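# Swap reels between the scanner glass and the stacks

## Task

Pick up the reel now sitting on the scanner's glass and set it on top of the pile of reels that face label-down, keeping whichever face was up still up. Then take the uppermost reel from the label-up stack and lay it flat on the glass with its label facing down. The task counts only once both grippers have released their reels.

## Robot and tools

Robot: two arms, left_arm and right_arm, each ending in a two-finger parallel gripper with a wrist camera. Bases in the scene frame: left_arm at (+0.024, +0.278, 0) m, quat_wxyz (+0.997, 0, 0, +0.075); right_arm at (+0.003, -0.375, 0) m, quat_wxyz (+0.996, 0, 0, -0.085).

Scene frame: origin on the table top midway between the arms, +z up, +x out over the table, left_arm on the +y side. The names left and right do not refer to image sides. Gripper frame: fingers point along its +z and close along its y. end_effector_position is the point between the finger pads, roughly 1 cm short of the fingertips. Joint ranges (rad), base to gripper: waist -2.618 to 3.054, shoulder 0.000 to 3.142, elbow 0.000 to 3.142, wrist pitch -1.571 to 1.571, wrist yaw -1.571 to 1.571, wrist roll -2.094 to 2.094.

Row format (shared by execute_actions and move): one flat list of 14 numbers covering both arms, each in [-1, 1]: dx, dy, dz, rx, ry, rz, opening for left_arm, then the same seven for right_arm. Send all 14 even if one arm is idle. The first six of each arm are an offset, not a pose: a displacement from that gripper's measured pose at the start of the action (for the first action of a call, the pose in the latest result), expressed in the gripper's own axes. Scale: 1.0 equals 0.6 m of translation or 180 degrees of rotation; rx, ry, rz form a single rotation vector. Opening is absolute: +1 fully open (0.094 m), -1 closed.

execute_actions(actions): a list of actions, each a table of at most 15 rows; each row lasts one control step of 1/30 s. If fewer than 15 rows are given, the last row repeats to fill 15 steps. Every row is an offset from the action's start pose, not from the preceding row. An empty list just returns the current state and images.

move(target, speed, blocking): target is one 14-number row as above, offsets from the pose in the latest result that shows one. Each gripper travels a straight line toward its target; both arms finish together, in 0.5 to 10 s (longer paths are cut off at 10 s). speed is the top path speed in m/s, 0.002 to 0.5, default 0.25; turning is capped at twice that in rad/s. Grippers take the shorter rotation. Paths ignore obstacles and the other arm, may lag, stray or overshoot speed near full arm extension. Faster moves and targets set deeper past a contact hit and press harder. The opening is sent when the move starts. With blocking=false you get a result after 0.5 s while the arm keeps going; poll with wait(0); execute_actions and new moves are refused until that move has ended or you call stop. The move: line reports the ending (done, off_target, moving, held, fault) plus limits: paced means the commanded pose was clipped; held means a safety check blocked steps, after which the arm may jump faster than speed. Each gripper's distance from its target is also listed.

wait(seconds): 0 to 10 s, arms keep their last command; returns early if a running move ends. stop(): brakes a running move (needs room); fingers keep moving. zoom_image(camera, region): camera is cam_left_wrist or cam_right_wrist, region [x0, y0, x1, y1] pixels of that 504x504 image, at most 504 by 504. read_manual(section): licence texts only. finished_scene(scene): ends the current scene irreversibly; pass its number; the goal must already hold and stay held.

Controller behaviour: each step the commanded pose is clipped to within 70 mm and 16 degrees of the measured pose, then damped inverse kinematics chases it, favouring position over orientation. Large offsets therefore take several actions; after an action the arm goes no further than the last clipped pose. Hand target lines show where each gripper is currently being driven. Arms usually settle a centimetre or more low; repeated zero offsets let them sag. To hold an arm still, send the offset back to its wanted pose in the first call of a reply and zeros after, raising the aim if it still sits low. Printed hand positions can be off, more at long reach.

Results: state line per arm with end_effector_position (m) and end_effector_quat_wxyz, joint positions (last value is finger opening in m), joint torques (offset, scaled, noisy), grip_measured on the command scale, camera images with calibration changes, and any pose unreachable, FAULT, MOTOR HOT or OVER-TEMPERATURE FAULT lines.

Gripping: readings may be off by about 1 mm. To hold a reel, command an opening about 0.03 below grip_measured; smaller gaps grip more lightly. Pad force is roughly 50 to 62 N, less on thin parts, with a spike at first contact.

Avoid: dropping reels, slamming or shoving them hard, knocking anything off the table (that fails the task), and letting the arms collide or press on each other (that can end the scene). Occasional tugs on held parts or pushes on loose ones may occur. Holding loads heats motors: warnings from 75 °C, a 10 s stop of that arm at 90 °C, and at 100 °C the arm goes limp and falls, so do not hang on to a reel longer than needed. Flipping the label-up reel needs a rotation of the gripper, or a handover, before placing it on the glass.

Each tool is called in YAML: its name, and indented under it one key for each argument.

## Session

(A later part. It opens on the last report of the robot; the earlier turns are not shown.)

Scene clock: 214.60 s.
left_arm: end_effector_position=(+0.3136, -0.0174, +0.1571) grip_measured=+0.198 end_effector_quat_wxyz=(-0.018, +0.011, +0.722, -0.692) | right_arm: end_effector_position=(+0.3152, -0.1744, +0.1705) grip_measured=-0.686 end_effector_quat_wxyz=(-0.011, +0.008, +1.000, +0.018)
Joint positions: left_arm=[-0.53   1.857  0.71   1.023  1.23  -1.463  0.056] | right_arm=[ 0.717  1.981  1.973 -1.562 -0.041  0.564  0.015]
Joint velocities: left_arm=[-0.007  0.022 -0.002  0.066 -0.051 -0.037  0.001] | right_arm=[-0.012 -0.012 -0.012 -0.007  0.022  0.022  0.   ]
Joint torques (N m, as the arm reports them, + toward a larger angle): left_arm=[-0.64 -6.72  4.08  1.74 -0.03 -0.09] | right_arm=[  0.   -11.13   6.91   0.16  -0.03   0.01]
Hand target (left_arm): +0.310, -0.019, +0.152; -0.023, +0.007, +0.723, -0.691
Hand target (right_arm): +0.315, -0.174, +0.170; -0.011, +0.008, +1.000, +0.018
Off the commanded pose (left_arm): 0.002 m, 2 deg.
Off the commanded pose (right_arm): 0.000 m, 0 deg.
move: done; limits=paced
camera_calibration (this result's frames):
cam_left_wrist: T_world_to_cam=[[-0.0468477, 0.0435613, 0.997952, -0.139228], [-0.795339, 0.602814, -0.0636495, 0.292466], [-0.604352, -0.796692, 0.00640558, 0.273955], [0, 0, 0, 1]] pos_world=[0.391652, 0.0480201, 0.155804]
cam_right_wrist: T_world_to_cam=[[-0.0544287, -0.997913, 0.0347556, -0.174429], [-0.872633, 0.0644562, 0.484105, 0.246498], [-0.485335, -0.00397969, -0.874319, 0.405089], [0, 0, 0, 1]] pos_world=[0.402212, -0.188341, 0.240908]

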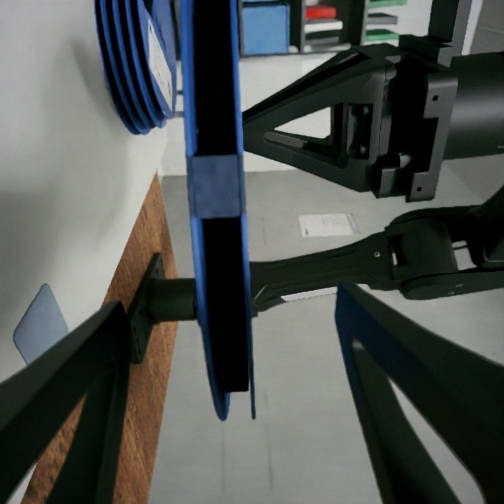

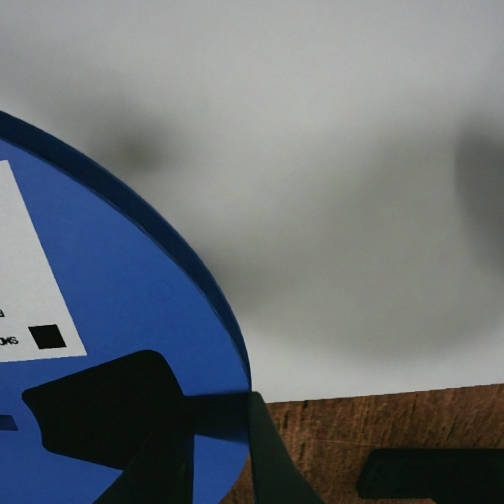

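move:
  target: [0,0,0.012,0,0,0,-0.55,0,0,0,0,0,0,-1]
  speed: 0.03

move:
  target: [0,0,0,0,0,0,-1,0,0,0,0,0,0,-1]

move:
  target: [0,0,0,0,0,0,-1,0,0,0,0,0,0,-0.3]

move:
  target: [0,0,0,0,0,0,-1,0,0,-0.1,0,0,0,-0.3]
  speed: 0.1

move:
  target: [0,-0.02,-0.06,0,0,0,-1,0,-0.35,0,0,0,0,1]

move:
  target: [0,0,0,0,0,0.99,-1,0,0,0,0,0,0,1]
  speed: 0.3

Scene clock: 229.47 s.
left_arm: end_effector_position=(+0.3119, -0.0211, +0.1573) grip_measured=-0.548 end_effector_quat_wxyz=(-0.018, +0.013, +0.721, -0.692) | right_arm: end_effector_position=(+0.3152, -0.1744, +0.1705) grip_measured=-0.686 end_effector_quat_wxyz=(-0.011, +0.008, +1.000, +0.018)
Joint positions: left_arm=[-0.543  1.857  0.71   1.028  1.22  -1.466  0.021] | right_arm=[ 0.717  1.981  1.973 -1.562 -0.041  0.564  0.015]
Joint velocities: left_arm=[ 0.002 -0.007 -0.007  0.022 -0.066 -0.007 -0.   ] | right_arm=[-0.002 -0.007  0.002  0.037  0.007  0.066 -0.   ]
Joint torques (N m, as the arm reports them, + toward a larger angle): left_arm=[-0.51 -6.73  6.71  1.61 -0.05 -0.06] | right_arm=[  0.02 -11.12   6.86   0.16  -0.01   0.02]
Hand target (left_arm): +0.313, -0.025, +0.157; -0.018, +0.012, +0.722, -0.692
Hand target (right_arm): +0.315, -0.174, +0.170; -0.011, +0.008, +1.000, +0.018
Off the commanded pose (left_arm): 0.004 m, 0 deg.
Off the commanded pose (right_arm): 0.000 m, 0 deg.
move: done
camera_calibration (this result's frames):
cam_left_wrist: T_world_to_cam=[[-0.0480947, 0.0438933, 0.997878, -0.138979], [-0.79413, 0.604277, -0.0648548, 0.293172], [-0.605842, -0.795564, 0.00579451, 0.270485], [0, 0, 0, 1]] pos_world=[0.390004, 0.0441309, 0.15613]
cam_right_wrist: T_world_to_cam=[[-0.0544287, -0.997913, 0.0347556, -0.174429], [-0.872633, 0.0644562, 0.484105, 0.246498], [-0.485335, -0.00397969, -0.874319, 0.405089], [0, 0, 0, 1]] pos_world=[0.402212, -0.188341, 0.240908]

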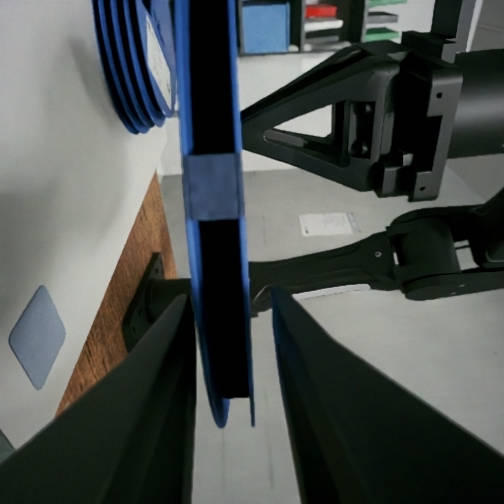

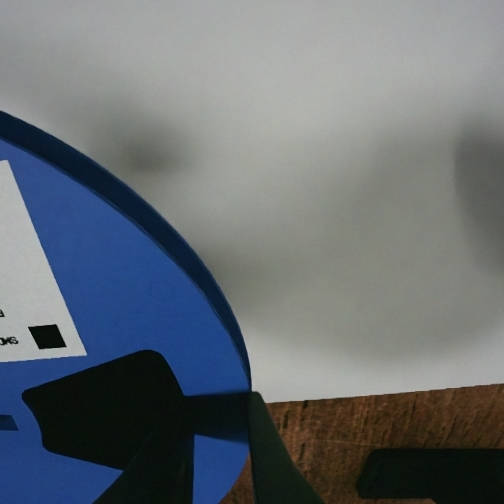

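Scene clock: 229.97 s.
left_arm: end_effector_position=(+0.3120, -0.0212, +0.1582) grip_measured=-0.778 end_effector_quat_wxyz=(-0.016, +0.015, +0.721, -0.693) | right_arm: end_effector_position=(+0.3152, -0.1743, +0.1705) grip_measured=-0.686 end_effector_quat_wxyz=(-0.011, +0.008, +1.000, +0.018)
Joint positions: left_arm=[-0.543  1.857  0.71   1.035  1.22  -1.467  0.01 ] | right_arm=[ 0.717  1.981  1.973 -1.562 -0.042  0.564  0.015]
Joint velocities: left_arm=[-0.007 -0.002 -0.012 -0.037 -0.007 -0.081  0.001] | right_arm=[-0.002 -0.002  0.002  0.066 -0.007 -0.007 -0.001]
Joint torques (N m, as the arm reports them, + toward a larger angle): left_arm=[ 0.03 -7.44  5.72  1.53  0.03 -0.02] | right_arm=[  0.01 -11.14   6.85   0.17  -0.03   0.02]
Hand target (left_arm): +0.312, -0.021, +0.157; -0.018, +0.013, +0.721, -0.692
Hand target (right_arm): +0.315, -0.174, +0.170; -0.011, +0.008, +1.000, +0.018
Off the commanded pose (left_arm): 0.001 m, 0 deg.
Off the commanded pose (right_arm): 0.000 m, 0 deg.
move: done
camera_calibration (this result's frames):
cam_left_wrist: T_world_to_cam=[[-0.0543974, 0.0466401, 0.99743, -0.137823], [-0.793709, 0.604077, -0.0715338, 0.294263], [-0.605861, -0.79556, 0.00415844, 0.270773], [0, 0, 0, 1]] pos_world=[0.390113, 0.0440864, 0.157392]
cam_right_wrist: T_world_to_cam=[[-0.0544216, -0.997924, 0.0344415, -0.174324], [-0.872536, 0.0642983, 0.4843, 0.246371], [-0.485509, -0.00369511, -0.874224, 0.405163], [0, 0, 0, 1]] pos_world=[0.402191, -0.188306, 0.240889]

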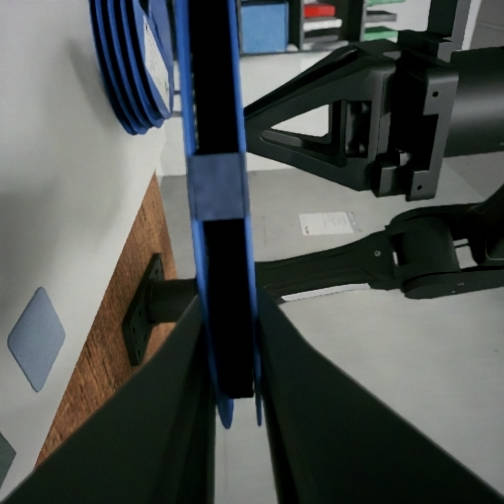

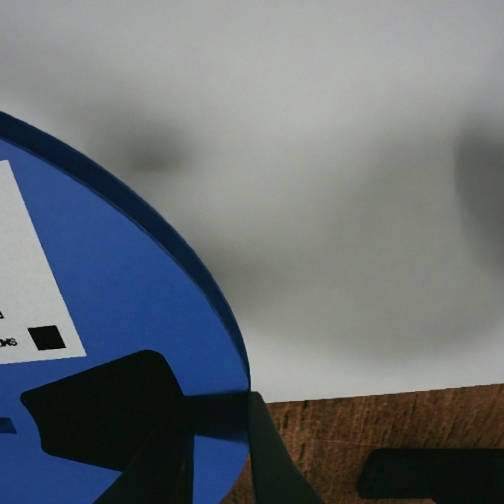

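Scene clock: 230.47 s.
left_arm: end_effector_position=(+0.3120, -0.0212, +0.1570) grip_measured=-0.778 end_effector_quat_wxyz=(-0.018, +0.012, +0.721, -0.692) | right_arm: end_effector_position=(+0.3152, -0.1744, +0.1705) grip_measured=-0.301 end_effector_quat_wxyz=(-0.011, +0.008, +1.000, +0.018)
Joint positions: left_arm=[-0.543  1.859  0.71   1.03   1.219 -1.467  0.01 ] | right_arm=[ 0.717  1.981  1.973 -1.562 -0.041  0.564  0.033]
Joint velocities: left_arm=[-0.037  0.002 -0.002  0.007  0.022 -0.081 -0.   ] | right_arm=[-0.002  0.002 -0.017 -0.051 -0.037  0.007 -0.001]
Joint torques (N m, as the arm reports them, + toward a larger angle): left_arm=[ 0.04 -7.56  5.72  1.65  0.04 -0.02] | right_arm=[  0.01 -11.09   6.82   0.18  -0.03   0.02]
Hand target (left_arm): +0.312, -0.021, +0.158; -0.016, +0.015, +0.721, -0.693
Hand target (right_arm): +0.315, -0.174, +0.170; -0.011, +0.008, +1.000, +0.018
Off the commanded pose (left_arm): 0.001 m, 0 deg.
Off the commanded pose (right_arm): 0.000 m, 0 deg.
move: done
camera_calibration (this result's frames):
cam_left_wrist: T_world_to_cam=[[-0.0481012, 0.0439614, 0.997875, -0.138658], [-0.794369, 0.603958, -0.0648989, 0.293368], [-0.605528, -0.795802, 0.00587048, 0.270433], [0, 0, 0, 1]] pos_world=[0.390128, 0.044125, 0.155815]
cam_right_wrist: T_world_to_cam=[[-0.0548086, -0.997892, 0.0347644, -0.174307], [-0.872601, 0.0647927, 0.484117, 0.246545], [-0.485348, -0.0038017, -0.874313, 0.405123], [0, 0, 0, 1]] pos_world=[0.402208, -0.188374, 0.240907]

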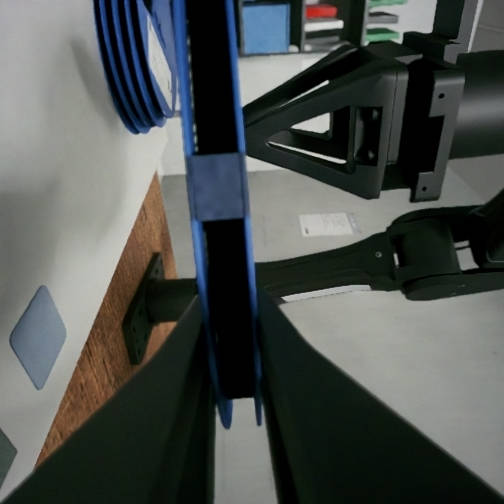

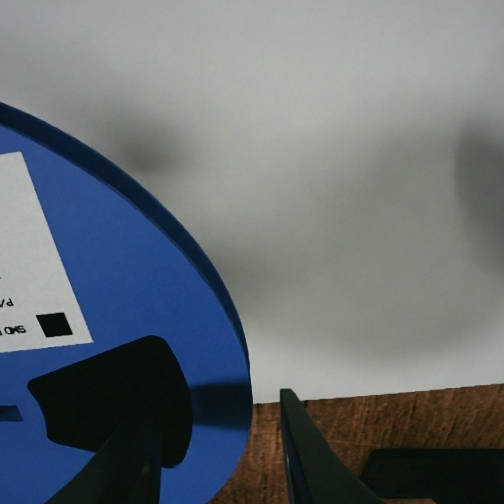

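Scene clock: 231.43 s.
left_arm: end_effector_position=(+0.3119, -0.0211, +0.1563) grip_measured=-0.778 end_effector_quat_wxyz=(-0.020, +0.011, +0.722, -0.691) | right_arm: end_effector_position=(+0.3151, -0.1745, +0.2162) grip_measured=-0.301 end_effector_quat_wxyz=(+0.049, +0.007, +0.997, +0.055)
Joint positions: left_arm=[-0.543  1.859  0.71   1.024  1.219 -1.467  0.01 ] | right_arm=[ 0.717  1.882  2.016 -1.563 -0.041  0.564  0.033]
Joint velocities: left_arm=[-0.002 -0.027  0.002 -0.007  0.081  0.007 -0.001] | right_arm=[ 0.002  0.002 -0.012  0.051  0.051 -0.037 -0.001]
Joint torques (N m, as the arm reports them, + toward a larger angle): left_arm=[ 0.01 -7.45  5.7   1.65  0.03 -0.02] | right_arm=[ -0.5  -11.93   9.03   0.35  -0.04   0.02]
Hand target (left_arm): +0.312, -0.021, +0.157; -0.018, +0.012, +0.721, -0.692
Hand target (right_arm): +0.316, -0.177, +0.230; +0.065, +0.010, +0.996, +0.066
Off the commanded pose (left_arm): 0.001 m, 0 deg.
Off the commanded pose (right_arm): 0.014 m, 8 deg.
joint sent to its limit (right arm) — the command would take joint 4 (wrist pitch) past its lower limit, so that joint was sent only as far as its limit.
move: off_target (right_arm)
camera_calibration (this result's frames):
cam_left_wrist: T_world_to_cam=[[-0.0431757, 0.041924, 0.998187, -0.139595], [-0.794677, 0.604086, -0.0597447, 0.292532], [-0.605495, -0.795816, 0.00723418, 0.270192], [0, 0, 0, 1]] pos_world=[0.390041, 0.0441609, 0.154865]
cam_right_wrist: T_world_to_cam=[[-0.0541889, -0.997513, -0.0450617, -0.158869], [-0.924579, 0.0330808, 0.379552, 0.257739], [-0.377118, 0.0622306, -0.924072, 0.433192], [0, 0, 0, 1]] pos_world=[0.393055, -0.193958, 0.295316]

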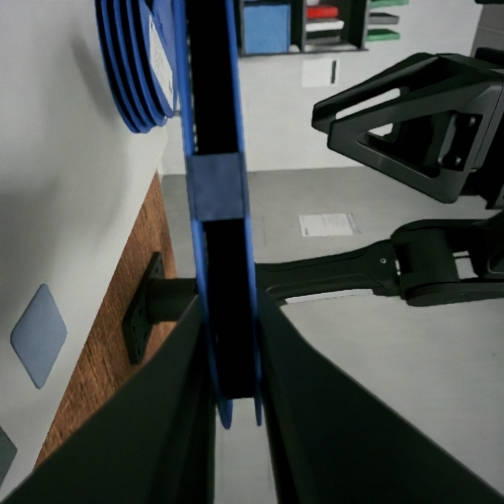

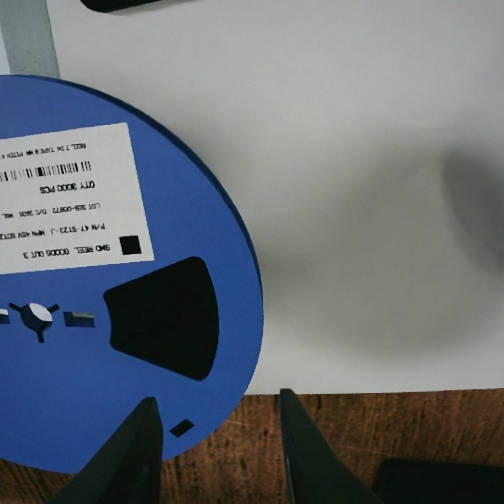

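Scene clock: 232.97 s.
left_arm: end_effector_position=(+0.3178, +0.0108, +0.1621) grip_measured=-0.778 end_effector_quat_wxyz=(-0.027, -0.005, +0.724, -0.689) | right_arm: end_effector_position=(+0.3152, -0.3866, +0.1883) grip_measured=+1.000 end_effector_quat_wxyz=(+0.034, +0.012, +0.998, +0.046)
Joint positions: left_arm=[-0.444  1.799  0.696  0.914  1.305 -1.435  0.01 ] | right_arm=[ 0.072  1.688  1.667 -1.489 -0.098 -0.07   0.094]
Joint velocities: left_arm=[ 0.007 -0.007 -0.002  0.051 -0.037 -0.007  0.001] | right_arm=[-0.012  0.012  0.012  0.007 -0.007  0.022  0.   ]
Joint torques (N m, as the arm reports them, + toward a larger angle): left_arm=[ 0.57 -9.34  4.83  1.57  0.26  0.12] | right_arm=[  0.15 -10.58   5.98   0.39  -0.13  -0.03]
Hand target (left_arm): +0.313, +0.014, +0.170; -0.020, +0.011, +0.721, -0.692
Hand target (right_arm): +0.314, -0.384, +0.194; +0.050, +0.006, +0.997, +0.050
Off the commanded pose (left_arm): 0.009 m, 2 deg.
Off the commanded pose (right_arm): 0.006 m, 2 deg.
move: done
camera_calibration (this result's frames):
cam_left_wrist: T_world_to_cam=[[-0.0104748, 0.0340008, 0.999367, -0.157013], [-0.803884, 0.594096, -0.0286384, 0.276296], [-0.594693, -0.803676, 0.0211097, 0.293505], [0, 0, 0, 1]] pos_world=[0.395011, 0.0770755, 0.15863]
cam_right_wrist: T_world_to_cam=[[-0.065501, -0.997504, -0.0263579, -0.371614], [-0.911841, 0.0491057, 0.407595, 0.272327], [-0.405284, 0.0507321, -0.912782, 0.423], [0, 0, 0, 1]] pos_world=[0.395413, -0.405519, 0.265313]

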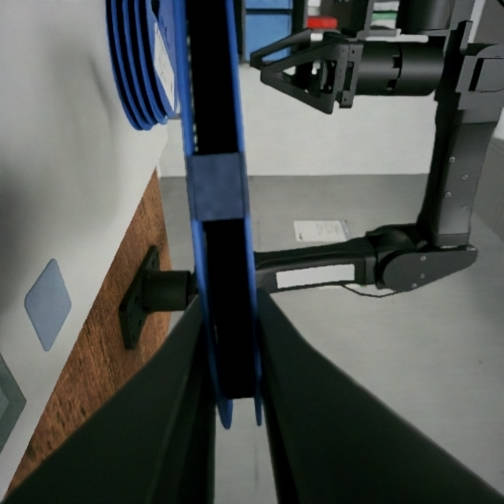

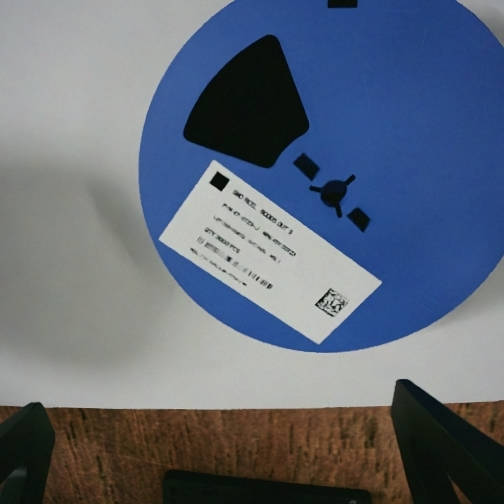

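Scene clock: 238.77 s.
left_arm: end_effector_position=(+0.3187, +0.0105, +0.1604) grip_measured=-0.779 end_effector_quat_wxyz=(+0.689, +0.724, +0.020, -0.041) | right_arm: end_effector_position=(+0.3152, -0.3865, +0.1883) grip_measured=+1.000 end_effector_quat_wxyz=(+0.034, +0.012, +0.998, +0.046)
Joint positions: left_arm=[-0.444  1.81   0.696  0.931  1.305  1.66   0.01 ] | right_arm=[ 0.072  1.688  1.667 -1.489 -0.098 -0.07   0.094]
Joint velocities: left_arm=[-0.012  0.002  0.007 -0.037 -0.037 -0.051  0.   ] | right_arm=[ 0.007 -0.002 -0.007  0.007 -0.066  0.022  0.   ]
Joint torques (N m, as the arm reports them, + toward a larger angle): left_arm=[ 0.02 -7.81  5.79  1.48  0.07  0.04] | right_arm=[-0.01 -8.1   7.    0.26 -0.05  0.03]
Hand target (left_arm): +0.318, +0.011, +0.162; +0.689, +0.724, +0.017, -0.038
Hand target (right_arm): +0.315, -0.386, +0.188; +0.034, +0.012, +0.998, +0.046
Off the commanded pose (left_arm): 0.002 m, 1 deg.
Off the commanded pose (right_arm): 0.000 m, 0 deg.
move: done
camera_calibration (this result's frames):
cam_left_wrist: T_world_to_cam=[[-0.0246045, 0.131294, -0.991038, 0.167458], [0.841099, 0.538523, 0.0504621, -0.259268], [0.540322, -0.832319, -0.123681, -0.0443335], [0, 0, 0, 1]] pos_world=[0.246144, 0.0807356, 0.173557]
cam_right_wrist: T_world_to_cam=[[-0.0654773, -0.997496, -0.0267383, -0.371478], [-0.911857, 0.0489304, 0.40758, 0.272267], [-0.405251, 0.0510688, -0.912778, 0.423124], [0, 0, 0, 1]] pos_world=[0.395417, -0.405479, 0.265315]

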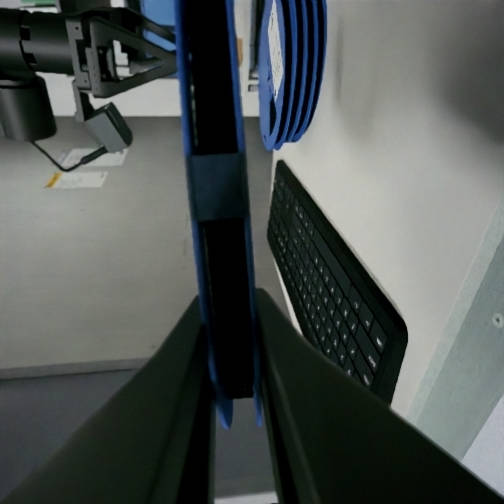

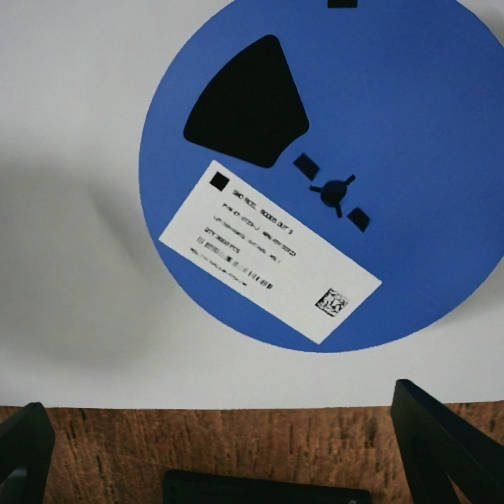

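move:
  target: [0.035,-0.113,-0.275,0.041,0.192,-0.008,-1,0,0,0,0,0,0,1]
  speed: 0.12

Scene clock: 255.10 s.
left_arm: end_effector_position=(+0.3424, +0.1768, +0.0956) grip_measured=-0.779 end_effector_quat_wxyz=(+0.606, +0.741, +0.239, +0.163) | right_arm: end_effector_position=(+0.3152, -0.3865, +0.1883) grip_measured=+1.000 end_effector_quat_wxyz=(+0.034, +0.012, +0.998, +0.046)
Joint positions: left_arm=[0.043 1.622 0.373 0.721 1.136 2.009 0.01 ] | right_arm=[ 0.072  1.688  1.667 -1.489 -0.098 -0.07   0.094]
Joint velocities: left_arm=[ 0.002  0.012 -0.012 -0.095 -0.007  0.007 -0.001] | right_arm=[ 0.002  0.012 -0.002  0.051  0.037  0.022  0.   ]
Joint torques (N m, as the arm reports them, + toward a larger angle): left_arm=[ 0.58 -6.76  3.9   1.53  0.36  0.04] | right_arm=[ 0.02 -8.14  7.01  0.27 -0.06  0.02]
Hand target (left_arm): +0.338, +0.177, +0.100; +0.609, +0.740, +0.231, +0.167
Hand target (right_arm): +0.315, -0.386, +0.188; +0.034, +0.012, +0.998, +0.046
Off the commanded pose (left_arm): 0.005 m, 1 deg.
Off the commanded pose (right_arm): 0.000 m, 0 deg.
move: done
camera_calibration (this result's frames):
cam_left_wrist: T_world_to_cam=[[-0.150377, 0.250786, -0.956291, 0.100607], [0.396043, 0.901565, 0.174156, -0.289086], [0.905835, -0.352543, -0.234897, -0.126121], [0, 0, 0, 1]] pos_world=[0.243864, 0.190936, 0.11693]
cam_right_wrist: T_world_to_cam=[[-0.0654773, -0.997496, -0.0267383, -0.371478], [-0.911857, 0.0489304, 0.40758, 0.272267], [-0.405251, 0.0510688, -0.912778, 0.423124], [0, 0, 0, 1]] pos_world=[0.395417, -0.405479, 0.265315]

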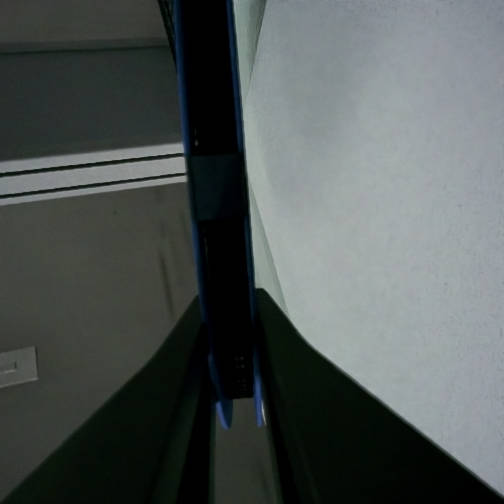

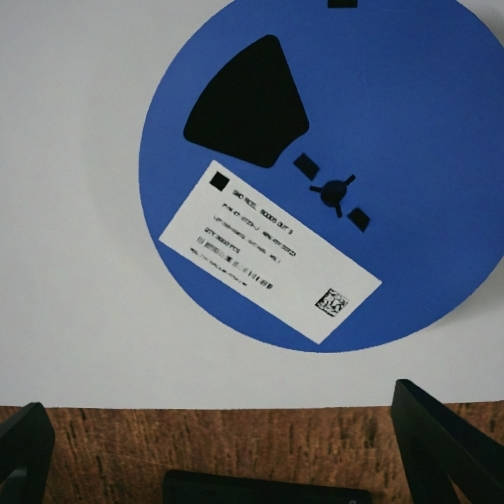

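Replicate the scene 1 sequence.

move:
  target: [0,-0.05,0,0,0,0,-1,0,0,0,0,0,0,1]
  speed: 0.04

move:
  target: [0,0,0,0,0,0,-0.2,0,0,0,0,0,0,1]

move:
  target: [0,0,-0.07,0,0,0,-0.2,0,0,0,0,0,0,1]
  speed: 0.03

move:
  target: [0,0.15,-0.08,0,0,0,-0.2,0,0,0,0,0,0,1]

Scene clock: 262.40 s.
left_arm: end_effector_position=(+0.3440, +0.1803, +0.0717) grip_measured=-0.779 end_effector_quat_wxyz=(+0.605, +0.742, +0.231, +0.171) | right_arm: end_effector_position=(+0.3152, -0.3865, +0.1883) grip_measured=+1.000 end_effector_quat_wxyz=(+0.034, +0.012, +0.998, +0.046)
Joint positions: left_arm=[0.056 1.771 0.357 0.881 1.148 2.039 0.01 ] | right_arm=[ 0.072  1.688  1.667 -1.489 -0.098 -0.07   0.094]
Joint velocities: left_arm=[ 0.007  0.037 -0.012  0.051 -0.007 -0.037  0.001] | right_arm=[-0.027  0.007  0.002 -0.007  0.022  0.037  0.   ]
Joint torques (N m, as the arm reports them, + toward a larger angle): left_arm=[ 0.77 -4.34  2.29  1.61  0.31 -0.03] | right_arm=[ 0.02 -8.09  6.98  0.27 -0.06  0.01]
Hand target (left_arm): +0.338, +0.182, +0.066; +0.606, +0.741, +0.239, +0.163
Hand target (right_arm): +0.315, -0.386, +0.188; +0.034, +0.012, +0.998, +0.046
Off the commanded pose (left_arm): 0.008 m, 1 deg.
Off the commanded pose (right_arm): 0.000 m, 0 deg.
move: done
camera_calibration (this result's frames):
cam_left_wrist: T_world_to_cam=[[-0.130243, 0.259819, -0.956834, 0.0686297], [0.394867, 0.898811, 0.190314, -0.288999], [0.90946, -0.353035, -0.219658, -0.134152], [0, 0, 0, 1]] pos_world=[0.24506, 0.194564, 0.0912005]
cam_right_wrist: T_world_to_cam=[[-0.0654773, -0.997496, -0.0267383, -0.371478], [-0.911857, 0.0489304, 0.40758, 0.272267], [-0.405251, 0.0510688, -0.912778, 0.423124], [0, 0, 0, 1]] pos_world=[0.395417, -0.405479, 0.265315]

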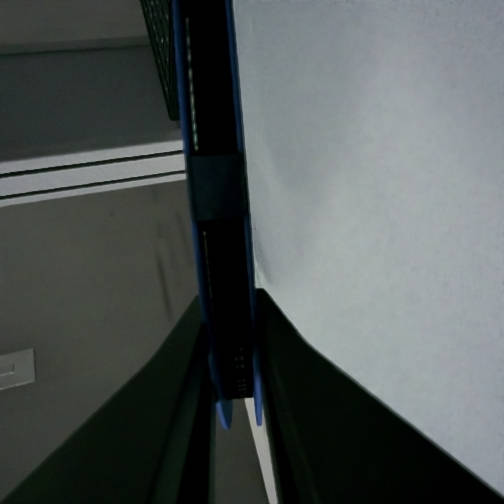

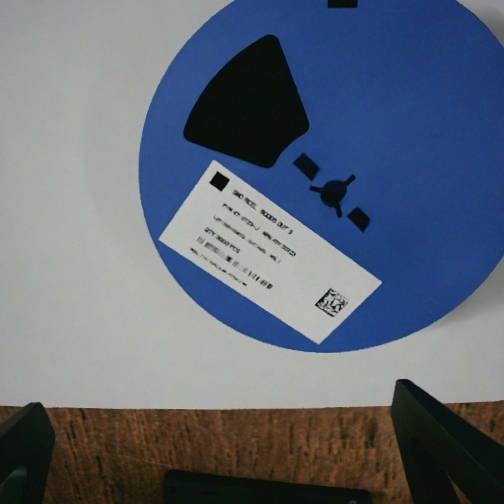

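Scene clock: 262.90 s.
left_arm: end_effector_position=(+0.3444, +0.1807, +0.0715) grip_measured=-0.202 end_effector_quat_wxyz=(+0.604, +0.743, +0.232, +0.172) | right_arm: end_effector_position=(+0.3152, -0.3865, +0.1883) grip_measured=+1.000 end_effector_quat_wxyz=(+0.034, +0.012, +0.998, +0.046)
Joint positions: left_arm=[0.056 1.771 0.357 0.881 1.145 2.039 0.037] | right_arm=[ 0.072  1.688  1.667 -1.489 -0.098 -0.07   0.094]
Joint velocities: left_arm=[-0.007 -0.012 -0.007  0.007 -0.051  0.095  0.001] | right_arm=[ 0.017 -0.012  0.012  0.022  0.022 -0.037  0.   ]
Joint torques (N m, as the arm reports them, + toward a larger angle): left_arm=[ 0.03 -5.27  4.21  1.56  0.25 -0.03] | right_arm=[ 0.04 -8.12  6.97  0.26 -0.05  0.02]
Hand target (left_arm): +0.344, +0.180, +0.072; +0.605, +0.742, +0.230, +0.171
Hand target (right_arm): +0.315, -0.386, +0.188; +0.034, +0.012, +0.998, +0.046
Off the commanded pose (left_arm): 0.001 m, 0 deg.
Off the commanded pose (right_arm): 0.000 m, 0 deg.
move: done
camera_calibration (this result's frames):
cam_left_wrist: T_world_to_cam=[[-0.130999, 0.261142, -0.95637, 0.0683587], [0.392206, 0.899633, 0.191927, -0.288793], [0.910502, -0.349952, -0.220273, -0.135357], [0, 0, 0, 1]] pos_world=[0.245464, 0.194588, 0.0909879]
cam_right_wrist: T_world_to_cam=[[-0.0654773, -0.997496, -0.0267383, -0.371478], [-0.911857, 0.0489304, 0.40758, 0.272267], [-0.405251, 0.0510688, -0.912778, 0.423124], [0, 0, 0, 1]] pos_world=[0.395417, -0.405479, 0.265315]

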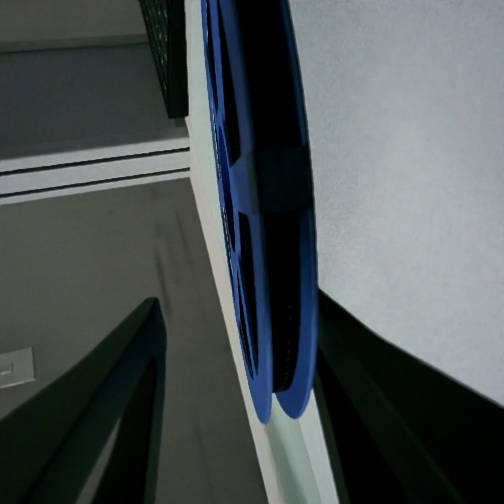

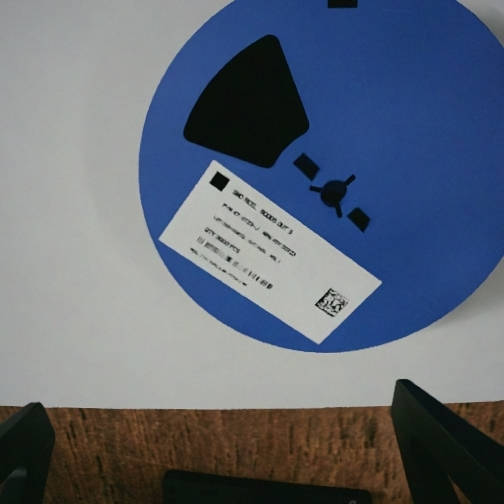

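Scene clock: 264.57 s.
left_arm: end_effector_position=(+0.3284, +0.2157, +0.0754) grip_measured=-0.202 end_effector_quat_wxyz=(+0.614, +0.721, +0.260, +0.186) | right_arm: end_effector_position=(+0.3152, -0.3865, +0.1883) grip_measured=+1.000 end_effector_quat_wxyz=(+0.034, +0.012, +0.998, +0.046)
Joint positions: left_arm=[0.218 1.728 0.303 0.836 1.249 2.083 0.037] | right_arm=[ 0.072  1.688  1.667 -1.489 -0.098 -0.07   0.094]
Joint velocities: left_arm=[-0.002  0.012 -0.012 -0.095  0.051  0.007  0.002] | right_arm=[-0.007 -0.012 -0.012  0.007 -0.037  0.066  0.   ]
Joint torques (N m, as the arm reports them, + toward a larger angle): left_arm=[ 0.72 -6.38  2.24  1.56  0.51  0.03] | right_arm=[ 0.02 -8.1   7.03  0.27 -0.06  0.01]
Hand target (left_arm): +0.322, +0.214, +0.081; +0.621, +0.719, +0.248, +0.188
Hand target (right_arm): +0.315, -0.386, +0.188; +0.034, +0.012, +0.998, +0.046
Off the commanded pose (left_arm): 0.008 m, 4 deg.
Off the commanded pose (right_arm): 0.000 m, 0 deg.
joint sent to its limit (left arm) — the command would take joint 6 (wrist roll) past its upper limit, so that joint was sent only as far as its limit.
move: off_target (left_arm)
camera_calibration (this result's frames):
cam_left_wrist: T_world_to_cam=[[-0.147668, 0.210075, -0.966469, 0.0780714], [0.332676, 0.930794, 0.151491, -0.298897], [0.931408, -0.29915, -0.207335, -0.126444], [0, 0, 0, 1]] pos_world=[0.228735, 0.223985, 0.0945176]
cam_right_wrist: T_world_to_cam=[[-0.0654773, -0.997496, -0.0267383, -0.371478], [-0.911857, 0.0489304, 0.40758, 0.272267], [-0.405251, 0.0510688, -0.912778, 0.423124], [0, 0, 0, 1]] pos_world=[0.395417, -0.405479, 0.265315]

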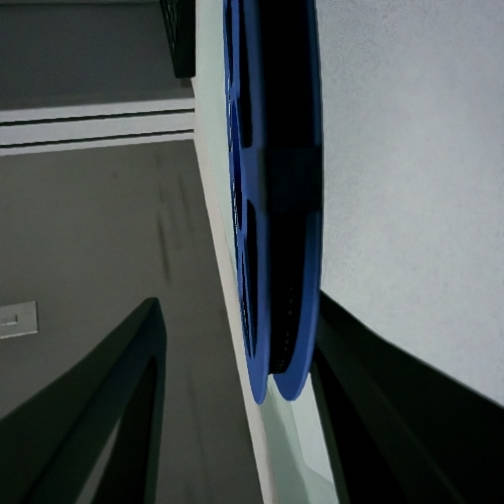

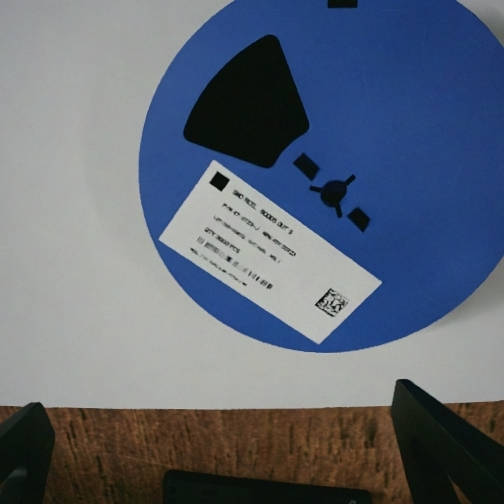

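Scene clock: 265.87 s.
left_arm: end_effector_position=(+0.3099, +0.2394, +0.1621) grip_measured=-0.202 end_effector_quat_wxyz=(+0.633, +0.694, +0.282, +0.195) | right_arm: end_effector_position=(+0.3152, -0.3865, +0.1883) grip_measured=+1.000 end_effector_quat_wxyz=(+0.034, +0.012, +0.998, +0.046)
Joint positions: left_arm=[0.358 1.247 0.395 0.243 1.356 2.082 0.037] | right_arm=[ 0.072  1.688  1.667 -1.489 -0.098 -0.07   0.094]
Joint velocities: left_arm=[ 0.007 -0.081 -0.002 -0.066  0.007 -0.007  0.   ] | right_arm=[ 0.007 -0.017 -0.007  0.007  0.037  0.022  0.   ]
Joint torques (N m, as the arm reports them, + toward a larger angle): left_arm=[ 0.28 -4.23  9.63  1.11  0.32  0.05] | right_arm=[ 0.03 -8.1   7.05  0.26 -0.06  0.03]
Hand target (left_arm): +0.312, +0.241, +0.173; +0.633, +0.695, +0.272, +0.206
Hand target (right_arm): +0.315, -0.386, +0.188; +0.034, +0.012, +0.998, +0.046
Off the commanded pose (left_arm): 0.012 m, 5 deg.
Off the commanded pose (right_arm): 0.000 m, 0 deg.
joint sent to its limit (left arm) — the command would take joint 6 (wrist roll) past its upper limit, so that joint was sent only as far as its limit.
move: off_target (left_arm)
camera_calibration (this result's frames):
cam_left_wrist: T_world_to_cam=[[-0.150379, 0.139786, -0.978696, 0.173853], [0.284238, 0.954269, 0.0926236, -0.309043], [0.946887, -0.264254, -0.183235, -0.101254], [0, 0, 0, 1]] pos_world=[0.209862, 0.243851, 0.180221]
cam_right_wrist: T_world_to_cam=[[-0.0654773, -0.997496, -0.0267383, -0.371478], [-0.911857, 0.0489304, 0.40758, 0.272267], [-0.405251, 0.0510688, -0.912778, 0.423124], [0, 0, 0, 1]] pos_world=[0.395417, -0.405479, 0.265315]

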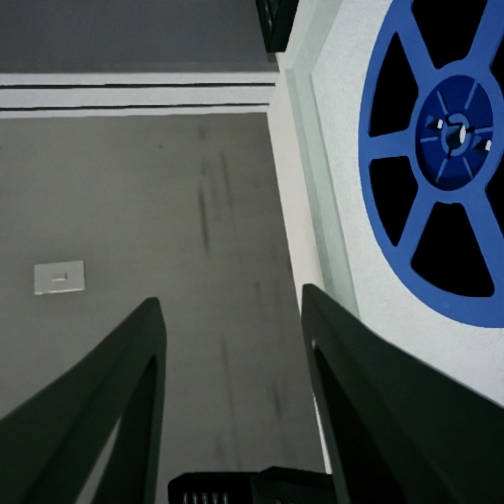

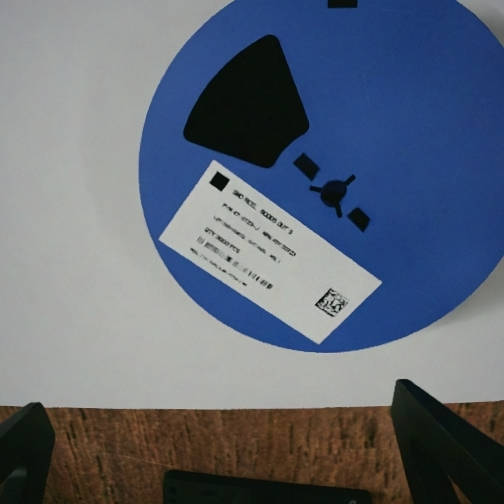

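finished_scene:
  scene: 2

The scene is finished: the task was done.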